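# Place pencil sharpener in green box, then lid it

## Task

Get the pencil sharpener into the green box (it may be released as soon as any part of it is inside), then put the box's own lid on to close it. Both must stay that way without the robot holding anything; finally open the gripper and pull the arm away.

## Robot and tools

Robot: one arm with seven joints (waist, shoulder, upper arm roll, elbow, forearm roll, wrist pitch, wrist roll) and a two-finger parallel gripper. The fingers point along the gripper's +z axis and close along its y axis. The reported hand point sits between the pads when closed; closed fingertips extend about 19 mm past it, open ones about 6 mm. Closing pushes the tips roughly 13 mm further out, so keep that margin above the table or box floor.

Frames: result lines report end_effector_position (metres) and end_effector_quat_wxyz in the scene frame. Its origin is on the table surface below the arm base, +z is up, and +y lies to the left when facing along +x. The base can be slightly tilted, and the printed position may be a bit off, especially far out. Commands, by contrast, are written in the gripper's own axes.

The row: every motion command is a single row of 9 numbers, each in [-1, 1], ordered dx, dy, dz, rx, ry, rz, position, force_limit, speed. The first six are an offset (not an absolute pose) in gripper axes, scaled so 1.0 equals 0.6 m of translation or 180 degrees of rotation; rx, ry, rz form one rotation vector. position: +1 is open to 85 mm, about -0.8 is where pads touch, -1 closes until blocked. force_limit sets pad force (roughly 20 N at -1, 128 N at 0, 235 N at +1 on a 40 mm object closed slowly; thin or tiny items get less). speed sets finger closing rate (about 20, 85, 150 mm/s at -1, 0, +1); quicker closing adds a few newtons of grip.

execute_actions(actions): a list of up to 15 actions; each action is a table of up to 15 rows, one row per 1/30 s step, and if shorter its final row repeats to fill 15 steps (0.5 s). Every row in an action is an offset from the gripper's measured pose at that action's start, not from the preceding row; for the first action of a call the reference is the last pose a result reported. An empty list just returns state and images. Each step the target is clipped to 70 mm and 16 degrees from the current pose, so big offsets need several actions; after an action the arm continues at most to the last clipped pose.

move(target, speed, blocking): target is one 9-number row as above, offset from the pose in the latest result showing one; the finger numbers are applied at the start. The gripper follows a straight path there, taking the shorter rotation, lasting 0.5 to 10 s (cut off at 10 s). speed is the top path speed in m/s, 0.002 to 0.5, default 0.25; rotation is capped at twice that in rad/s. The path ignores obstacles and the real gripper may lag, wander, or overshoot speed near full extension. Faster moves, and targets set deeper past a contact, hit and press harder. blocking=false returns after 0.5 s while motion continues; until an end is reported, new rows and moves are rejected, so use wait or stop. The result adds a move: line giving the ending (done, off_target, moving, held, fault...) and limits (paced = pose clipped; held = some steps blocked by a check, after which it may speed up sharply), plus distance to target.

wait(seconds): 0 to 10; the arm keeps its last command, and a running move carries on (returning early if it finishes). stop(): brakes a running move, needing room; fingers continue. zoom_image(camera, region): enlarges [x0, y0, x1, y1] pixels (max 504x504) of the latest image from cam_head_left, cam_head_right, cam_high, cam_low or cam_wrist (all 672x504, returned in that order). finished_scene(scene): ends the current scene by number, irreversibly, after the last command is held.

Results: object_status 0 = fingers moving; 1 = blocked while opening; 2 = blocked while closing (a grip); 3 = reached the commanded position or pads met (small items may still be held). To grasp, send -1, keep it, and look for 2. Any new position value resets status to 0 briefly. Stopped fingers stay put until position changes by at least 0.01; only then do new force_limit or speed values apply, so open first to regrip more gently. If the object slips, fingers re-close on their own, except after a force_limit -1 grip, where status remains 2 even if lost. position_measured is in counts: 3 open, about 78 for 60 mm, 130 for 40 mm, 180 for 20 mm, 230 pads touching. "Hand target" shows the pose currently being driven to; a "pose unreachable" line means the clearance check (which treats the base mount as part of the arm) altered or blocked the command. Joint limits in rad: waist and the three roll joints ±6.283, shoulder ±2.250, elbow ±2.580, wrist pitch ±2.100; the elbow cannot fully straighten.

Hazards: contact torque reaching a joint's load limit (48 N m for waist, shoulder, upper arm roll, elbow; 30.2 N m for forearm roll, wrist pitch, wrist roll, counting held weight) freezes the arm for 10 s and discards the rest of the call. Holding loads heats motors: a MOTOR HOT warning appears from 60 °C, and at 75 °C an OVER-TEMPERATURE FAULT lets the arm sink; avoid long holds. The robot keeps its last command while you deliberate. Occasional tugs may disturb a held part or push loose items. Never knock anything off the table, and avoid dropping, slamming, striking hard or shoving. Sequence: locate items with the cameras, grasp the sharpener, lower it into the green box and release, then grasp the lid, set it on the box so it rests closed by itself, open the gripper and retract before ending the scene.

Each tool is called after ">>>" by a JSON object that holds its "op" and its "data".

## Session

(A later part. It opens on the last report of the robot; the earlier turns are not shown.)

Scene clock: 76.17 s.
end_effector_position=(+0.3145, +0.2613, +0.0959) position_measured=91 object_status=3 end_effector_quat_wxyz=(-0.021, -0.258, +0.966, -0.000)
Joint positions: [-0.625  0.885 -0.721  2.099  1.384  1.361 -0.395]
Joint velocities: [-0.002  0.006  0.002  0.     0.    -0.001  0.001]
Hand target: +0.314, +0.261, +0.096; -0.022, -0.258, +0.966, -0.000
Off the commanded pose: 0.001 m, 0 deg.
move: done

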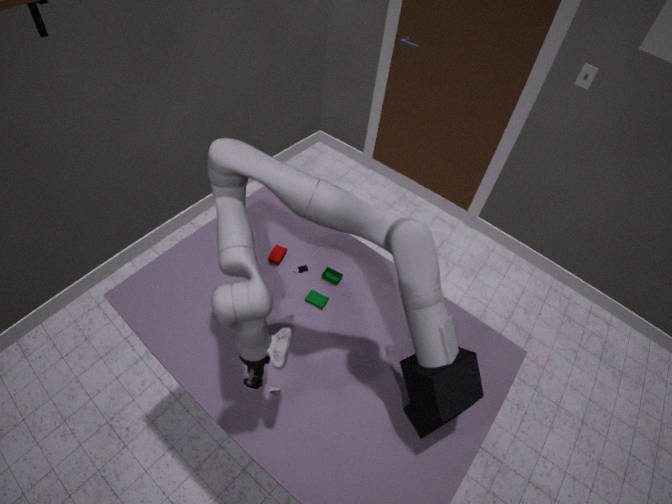

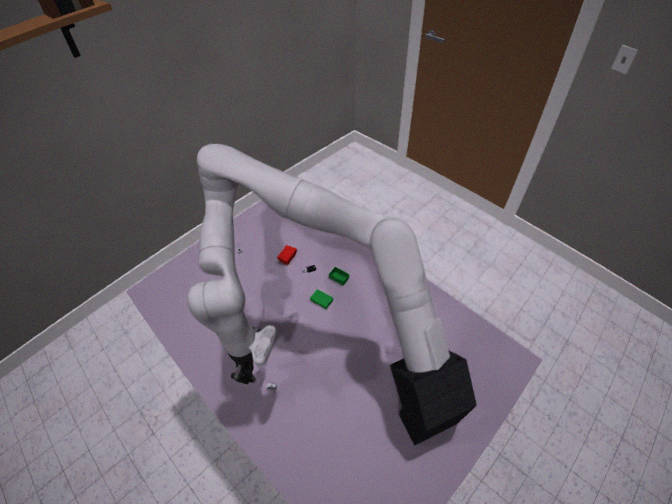

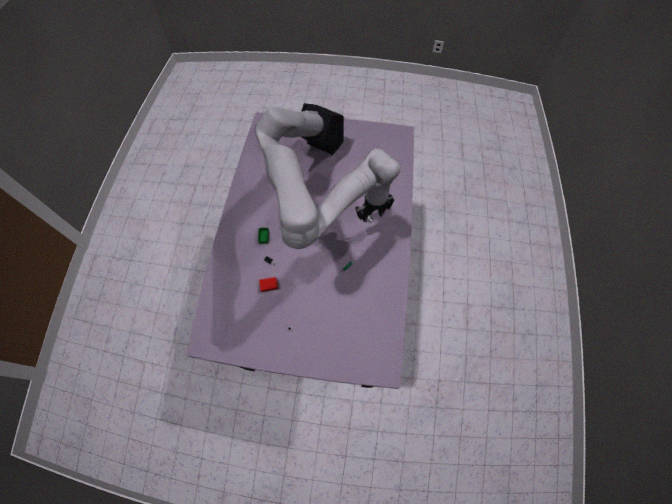

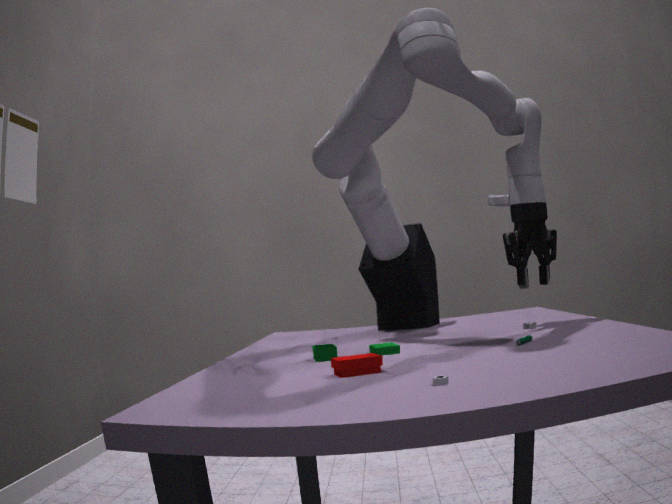

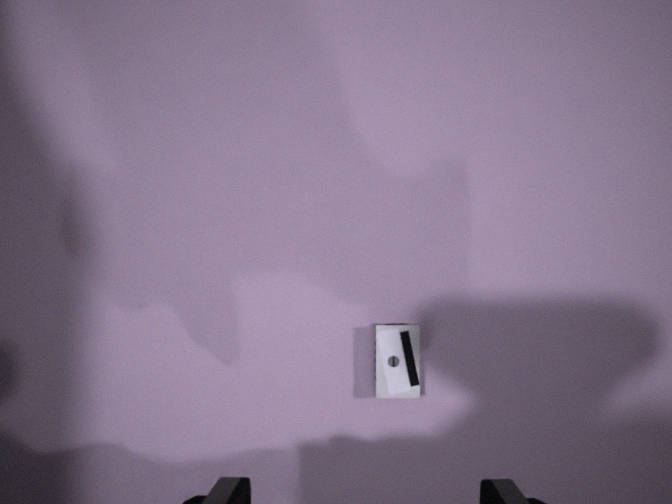

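>>> {"op": "move", "data": {"target": [0.027,0.017,0.131,0,0,0,0.3,-0.6,0], "speed": 0.06}}

>>> {"op": "move", "data": {"target": [0,0,0,0,0,0,-1,-0.4,-0.5]}}

>>> {"op": "move", "data": {"target": [0,0,-0.1,0,0,0,-1,-0.4,-0.5], "speed": 0.08}}

Scene clock: 82.07 s.
end_effector_position=(+0.2925, +0.2614, +0.0182) position_measured=91 object_status=3 end_effector_quat_wxyz=(-0.021, -0.258, +0.966, -0.000)
Joint positions: [-0.57   1.044 -0.618  2.109  1.594  1.305 -0.501]
Joint velocities: [ 0.001  0.006  0.001 -0.     0.001 -0.001  0.002]
Hand target: +0.292, +0.261, +0.018; -0.021, -0.258, +0.966, -0.000
Off the commanded pose: 0.001 m, 0 deg.
move: done

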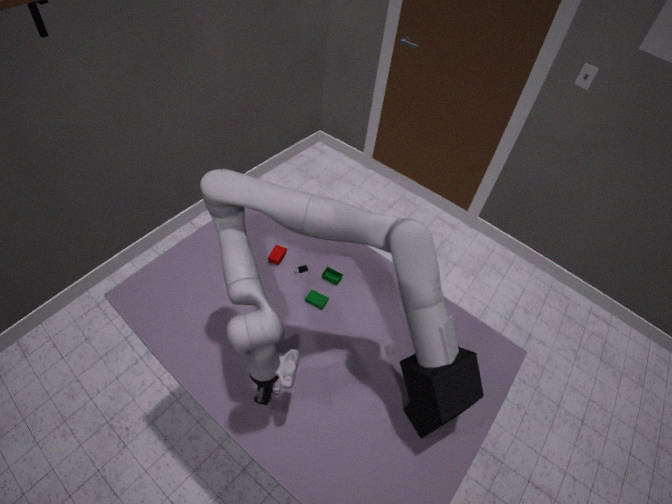

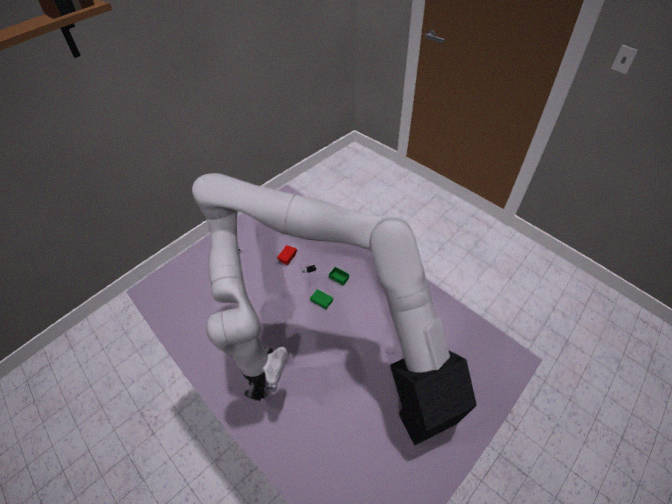

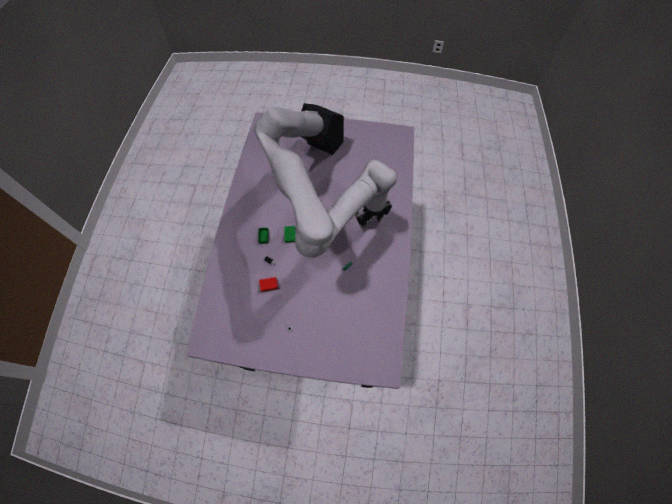

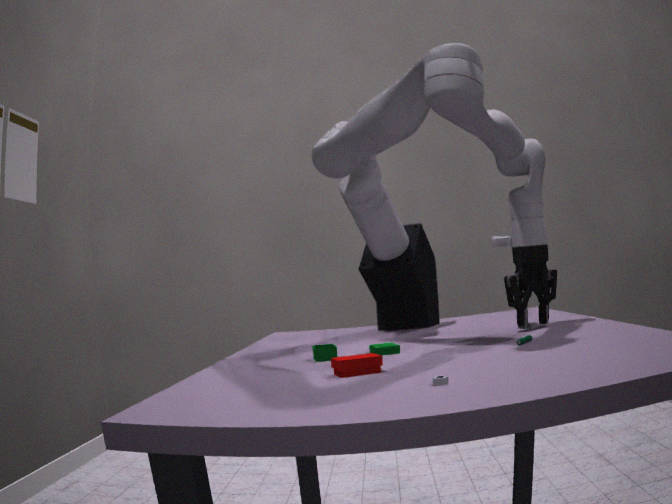

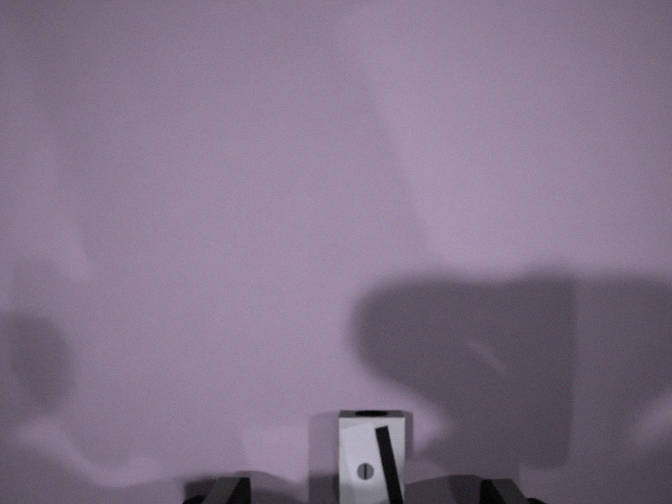

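Scene clock: 83.17 s.
end_effector_position=(+0.2925, +0.2615, +0.0184) position_measured=201 object_status=2 end_effector_quat_wxyz=(-0.021, -0.258, +0.966, -0.000)
Joint positions: [-0.57   1.044 -0.618  2.109  1.594  1.305 -0.501]
Joint velocities: [ 0.    -0.002  0.     0.    -0.     0.001  0.002]
Hand target: +0.293, +0.261, +0.018; -0.021, -0.258, +0.966, -0.000
Off the commanded pose: 0.000 m, 0 deg.
move: done

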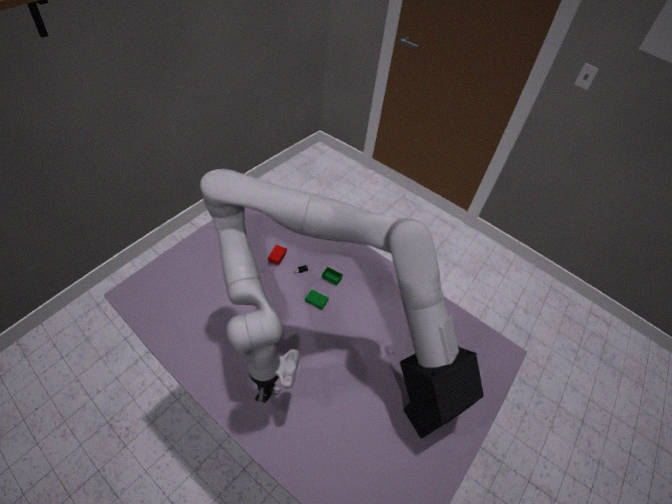

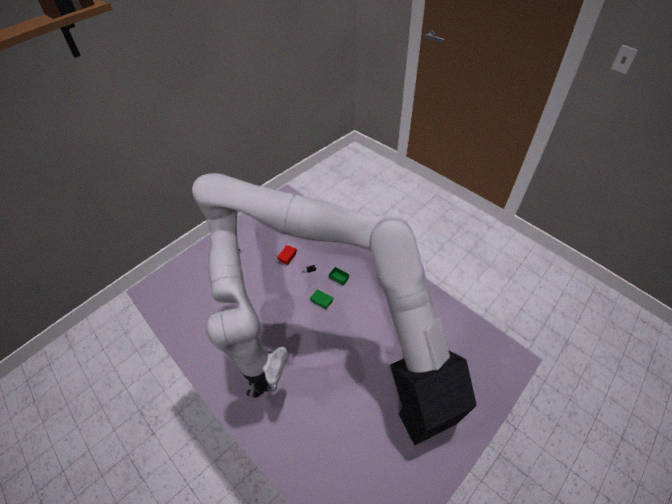

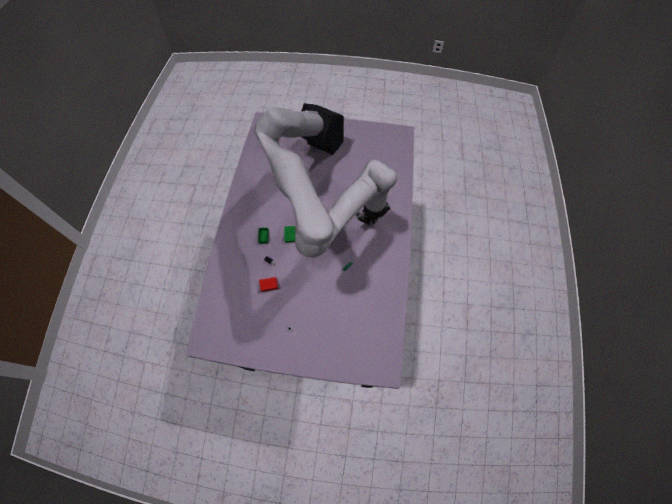

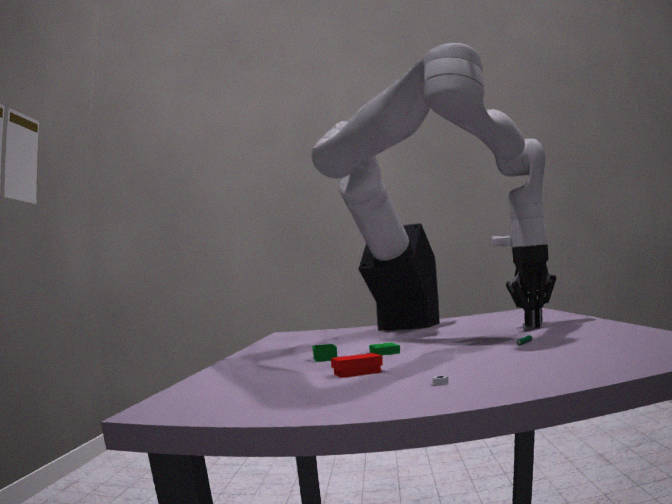

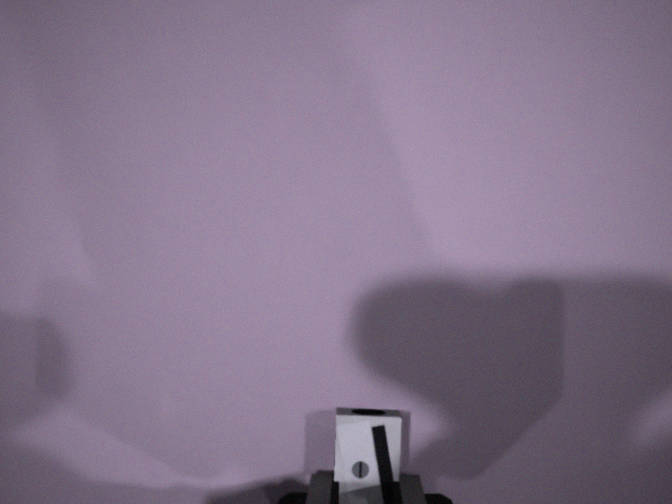

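Scene clock: 84.27 s.
end_effector_position=(+0.2947, +0.2619, +0.0782) position_measured=201 object_status=2 end_effector_quat_wxyz=(-0.021, -0.258, +0.966, -0.000)
Joint positions: [-0.639  0.947 -0.697  2.121  1.437  1.352 -0.473]
Joint velocities: [-0.001 -0.004 -0.003  0.    -0.     0.003  0.003]
Hand target: +0.295, +0.262, +0.078; -0.021, -0.258, +0.966, -0.000
Off the commanded pose: 0.000 m, 0 deg.
move: done

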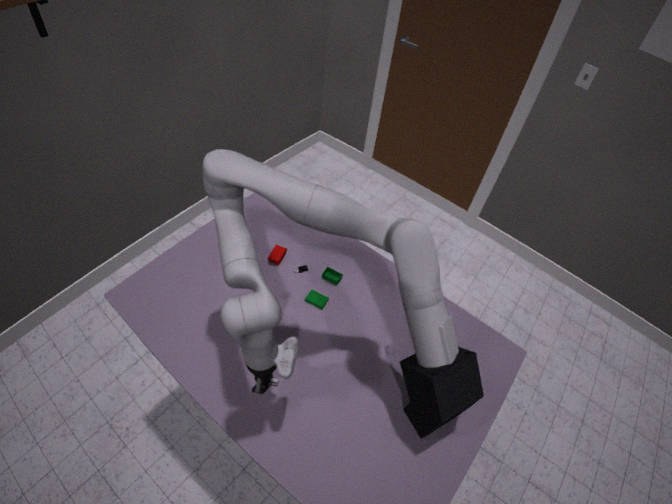

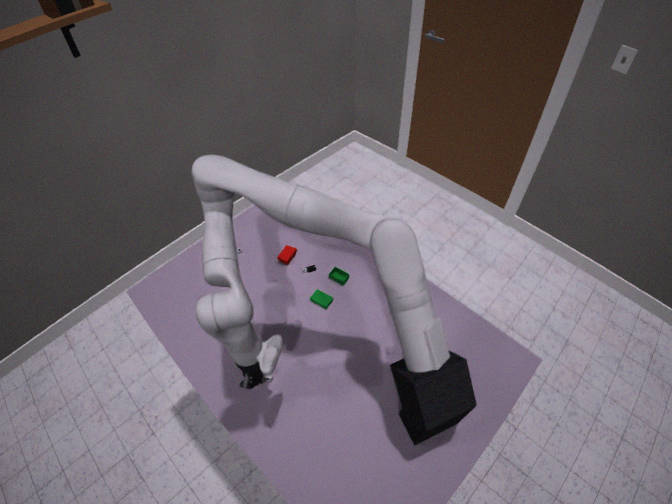

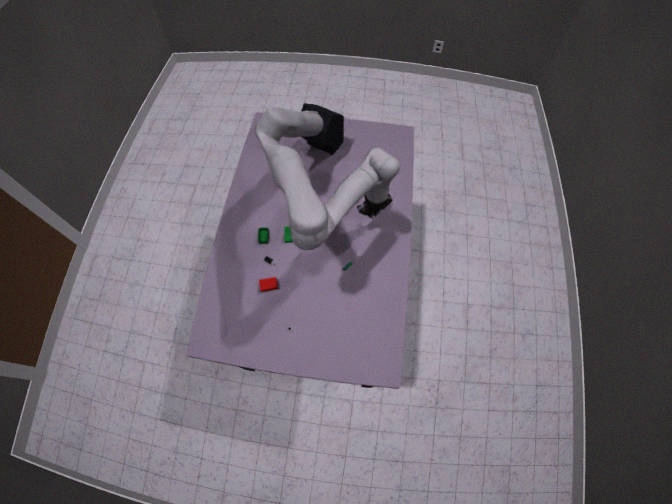

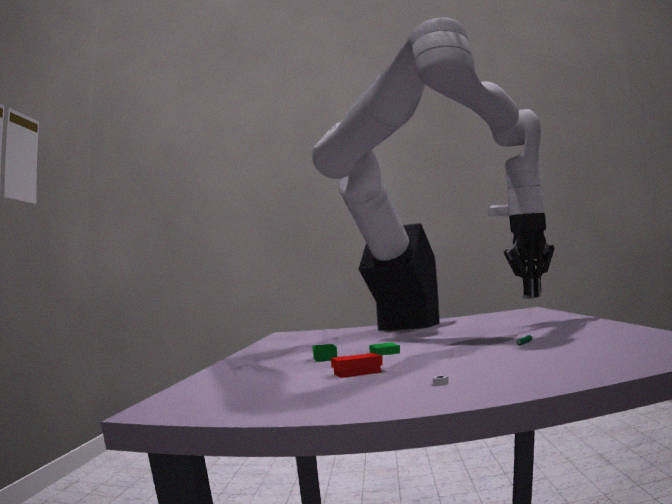

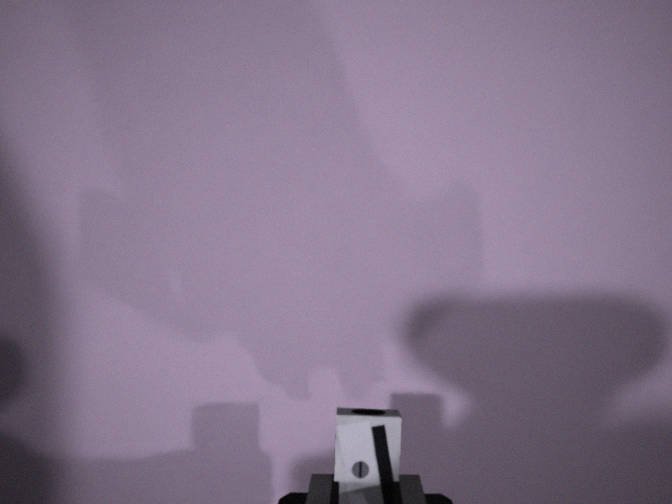

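>>> {"op": "move", "data": {"target": [0.14,-0.68,0,0,0,0.11,-1,-0.4,-0.5], "speed": 0.2}}

Scene clock: 91.30 s.
end_effector_position=(+0.4252, -0.1323, +0.0758) position_measured=201 object_status=2 end_effector_quat_wxyz=(-0.021, -0.086, +0.996, -0.001)
Joint positions: [ 0.539 -0.036 -0.397  2.496  1.723  0.303  0.102]
Joint velocities: [ 0.004 -0.005  0.003 -0.008 -0.053 -0.003  0.055]
Hand target: +0.425, -0.133, +0.076; -0.021, -0.086, +0.996, -0.001
Off the commanded pose: 0.002 m, 0 deg.
move: done

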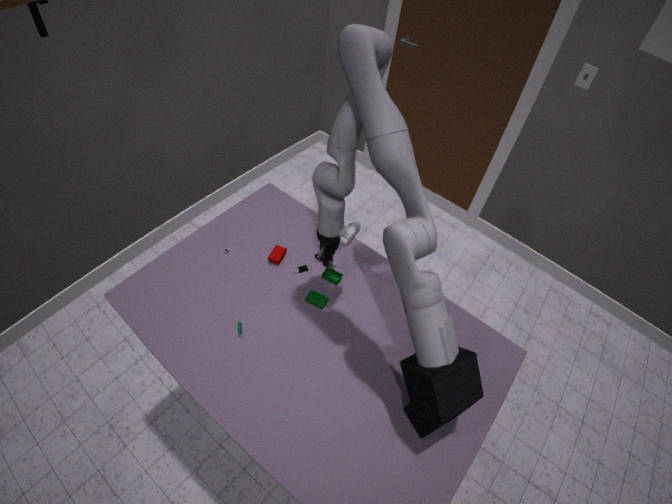

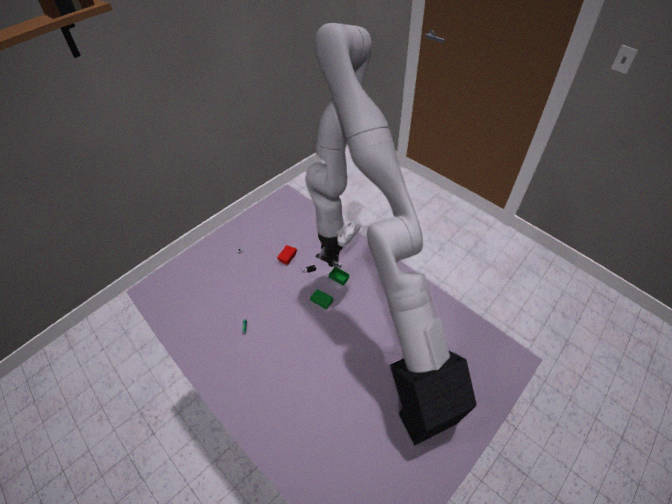

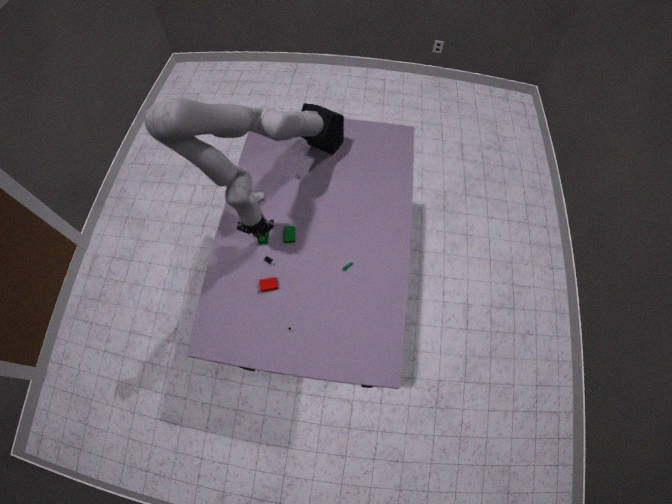

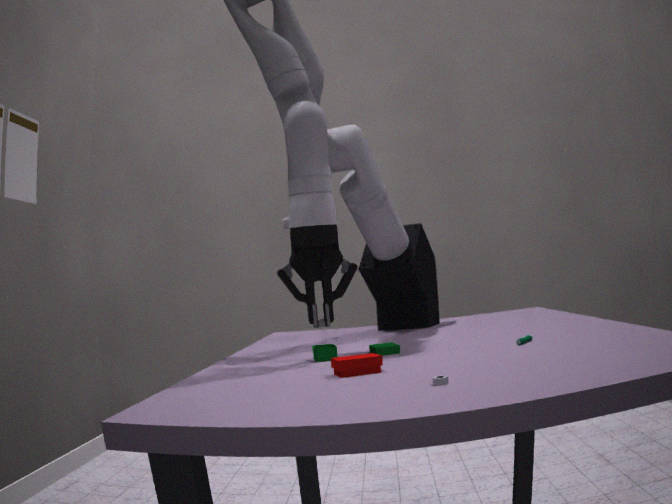

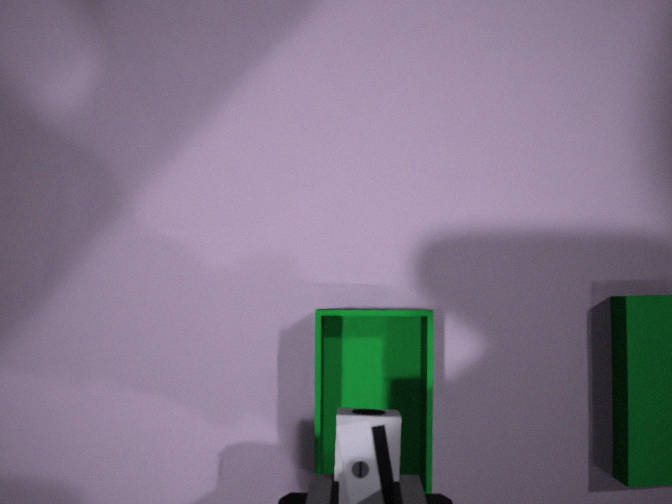

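>>> {"op": "move", "data": {"target": [0.005,0.002,0.072,0,0,0,-1,-0.4,-0.5], "speed": 0.04}}

>>> {"op": "move", "data": {"target": [0,0,0,0,0,0,-0.33,-0.4,-0.7]}}

>>> {"op": "move", "data": {"target": [0,0,-0.12,0,0,0,-0.33,-0.4,-0.5], "speed": 0.08}}

Scene clock: 98.23 s.
end_effector_position=(+0.4205, -0.1322, +0.0345) position_measured=201 object_status=2 end_effector_quat_wxyz=(-0.020, -0.087, +0.996, -0.002)
Joint positions: [ 0.563  0.133 -0.414  2.499  2.128  0.409 -0.277]
Joint velocities: [ 0.008  0.003 -0.007  0.008  0.038  0.009 -0.032]
Hand target: +0.420, -0.132, +0.033; -0.021, -0.086, +0.996, -0.002
Off the commanded pose: 0.002 m, 0 deg.
move: done

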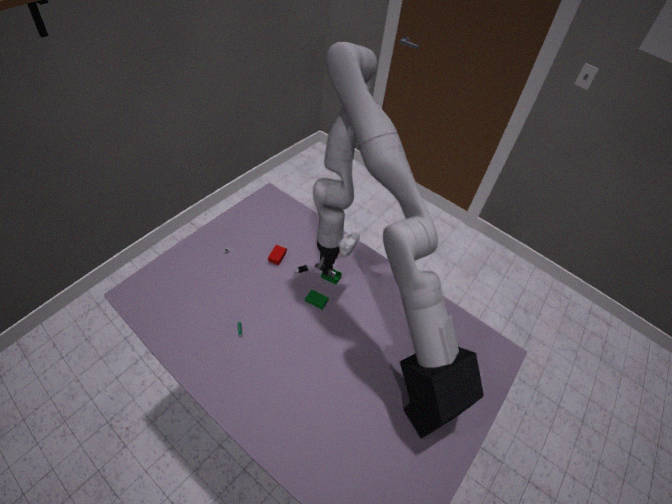

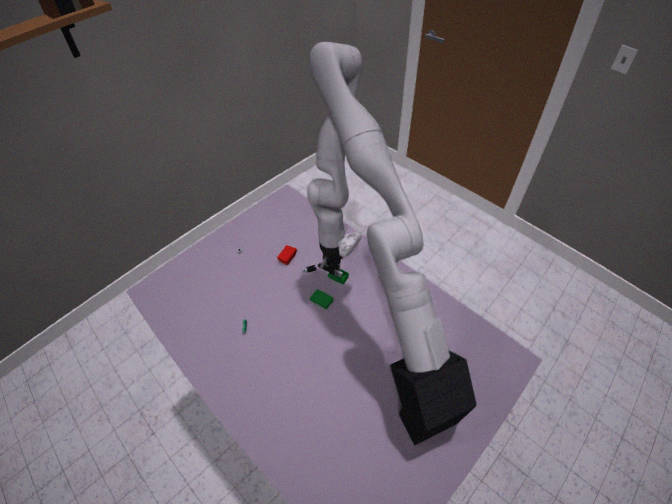

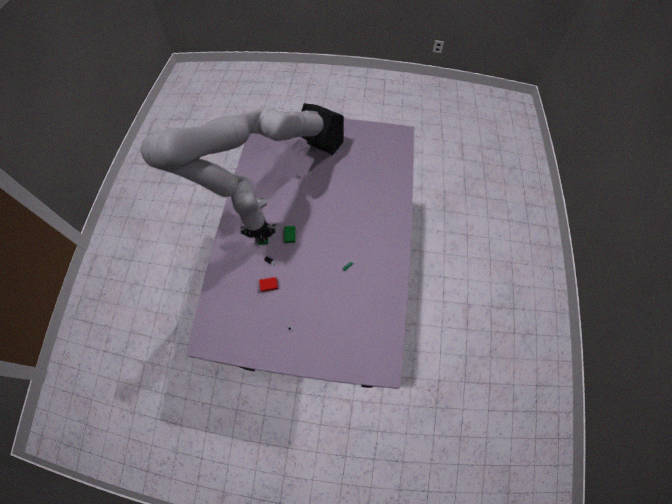

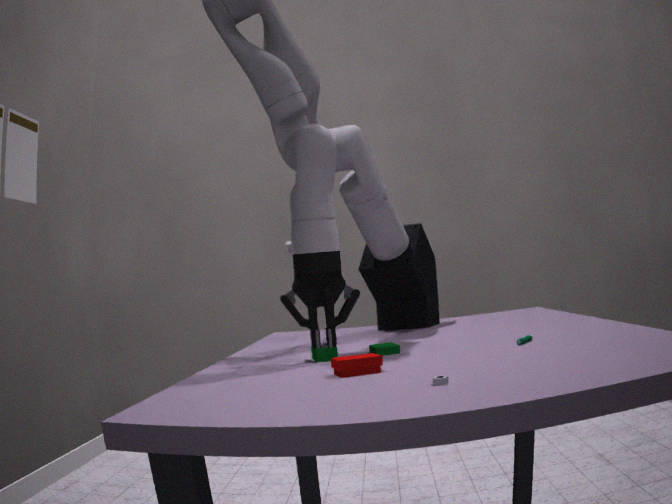

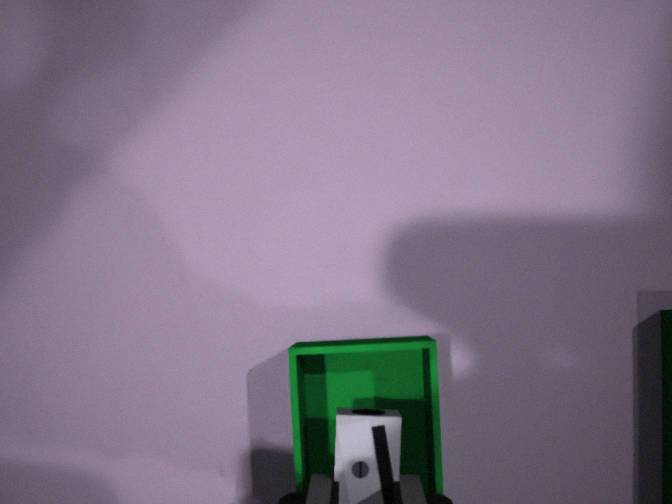

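Scene clock: 98.73 s.
end_effector_position=(+0.4206, -0.1322, +0.0345) position_measured=182 object_status=1 end_effector_quat_wxyz=(-0.020, -0.087, +0.996, -0.002)
Joint positions: [ 0.563  0.132 -0.413  2.499  2.128  0.409 -0.277]
Joint velocities: [ 0.     0.002  0.001  0.    -0.     0.    -0.002]
Hand target: +0.420, -0.132, +0.034; -0.020, -0.087, +0.996, -0.002
Off the commanded pose: 0.000 m, 0 deg.
move: done

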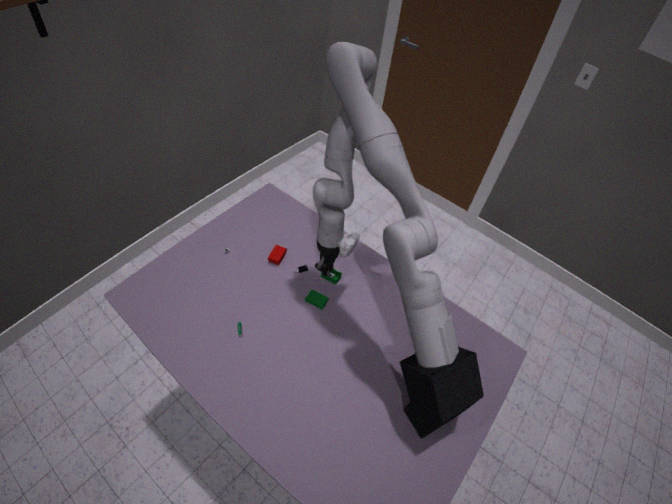

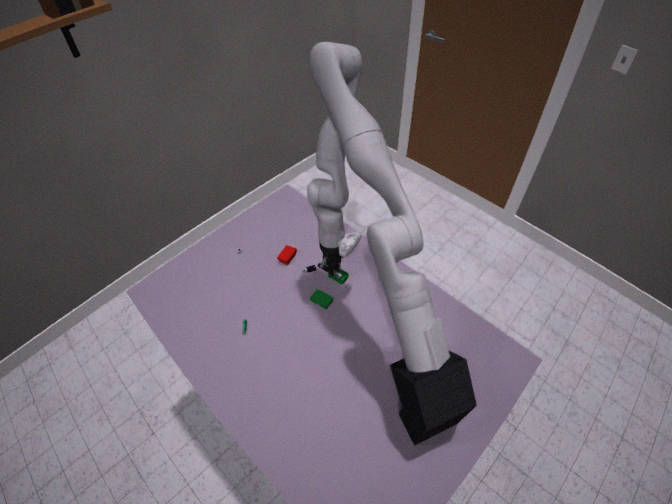

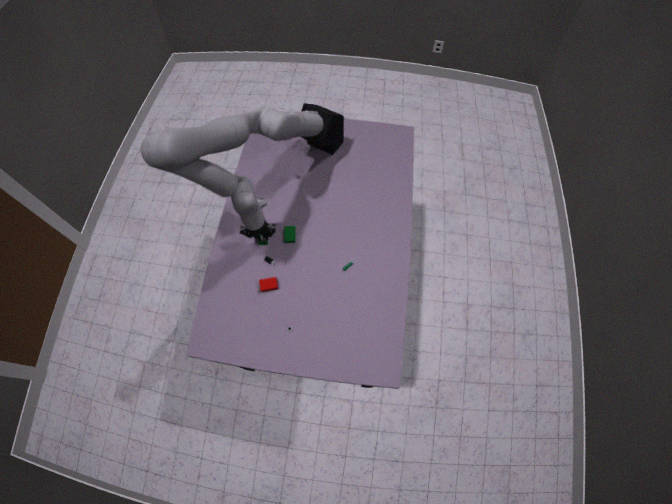

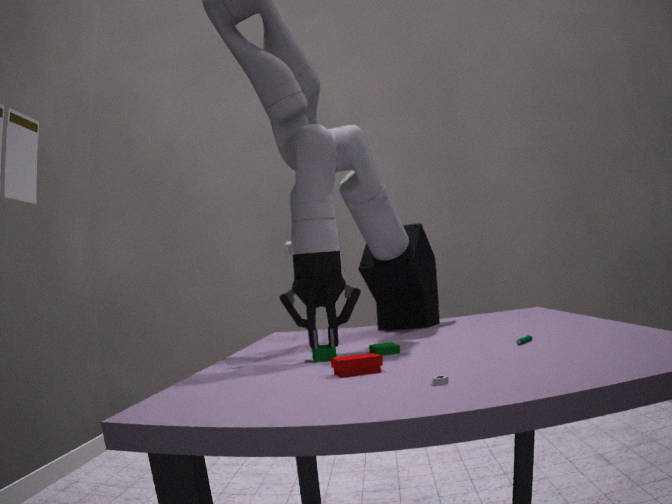

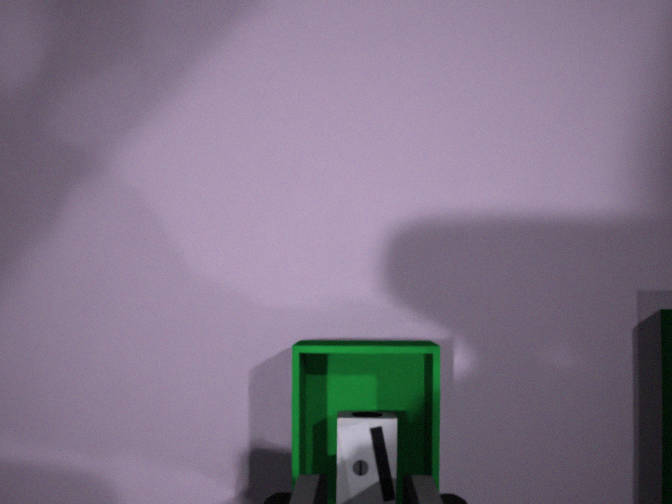

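Scene clock: 100.27 s.
end_effector_position=(+0.4235, -0.1312, +0.1064) position_measured=182 object_status=1 end_effector_quat_wxyz=(-0.018, -0.086, +0.996, -0.002)
Joint positions: [ 0.58  -0.161 -0.438  2.503  1.34   0.264  0.468]
Joint velocities: [-0.012 -0.002  0.022 -0.024 -0.175  0.003  0.183]
Hand target: +0.424, -0.131, +0.106; -0.019, -0.086, +0.996, -0.002
Off the commanded pose: 0.000 m, 0 deg.
move: done

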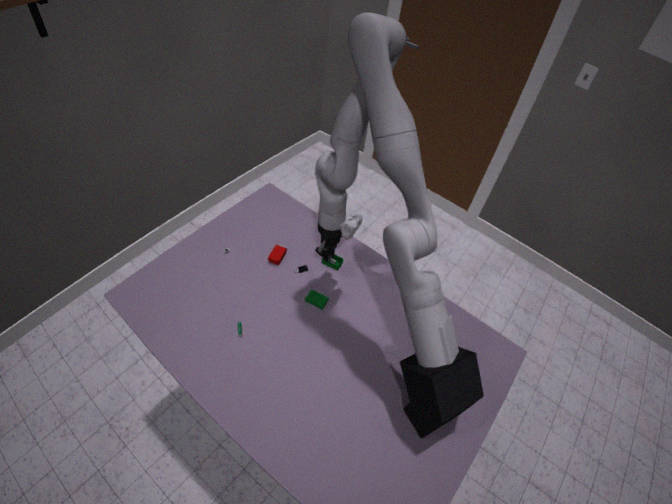

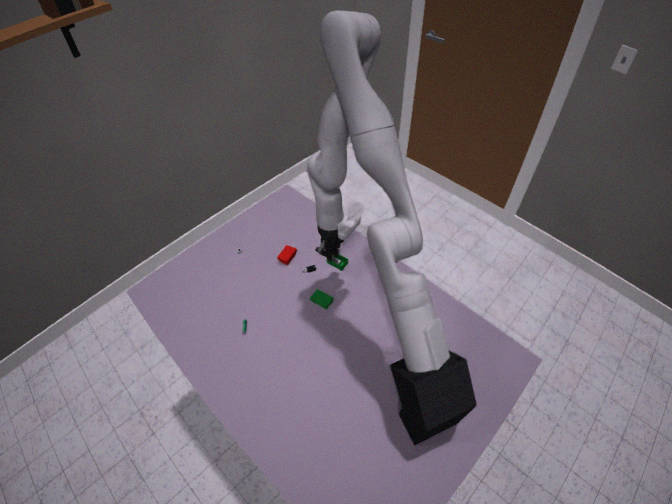

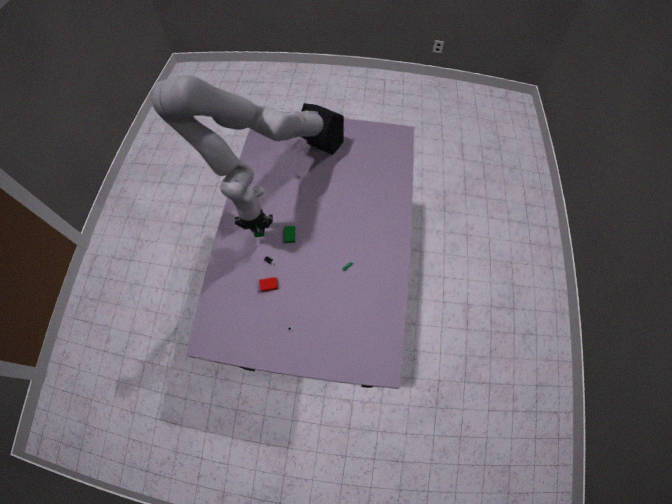

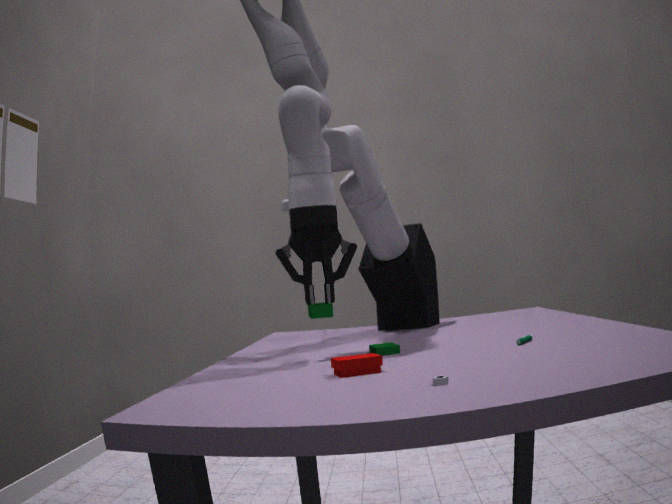

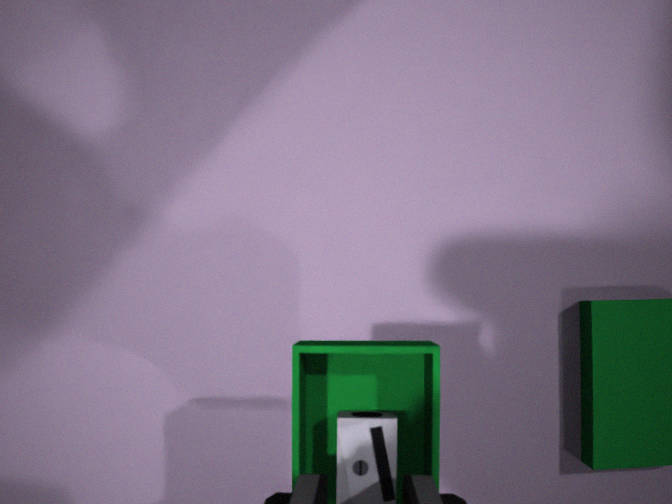

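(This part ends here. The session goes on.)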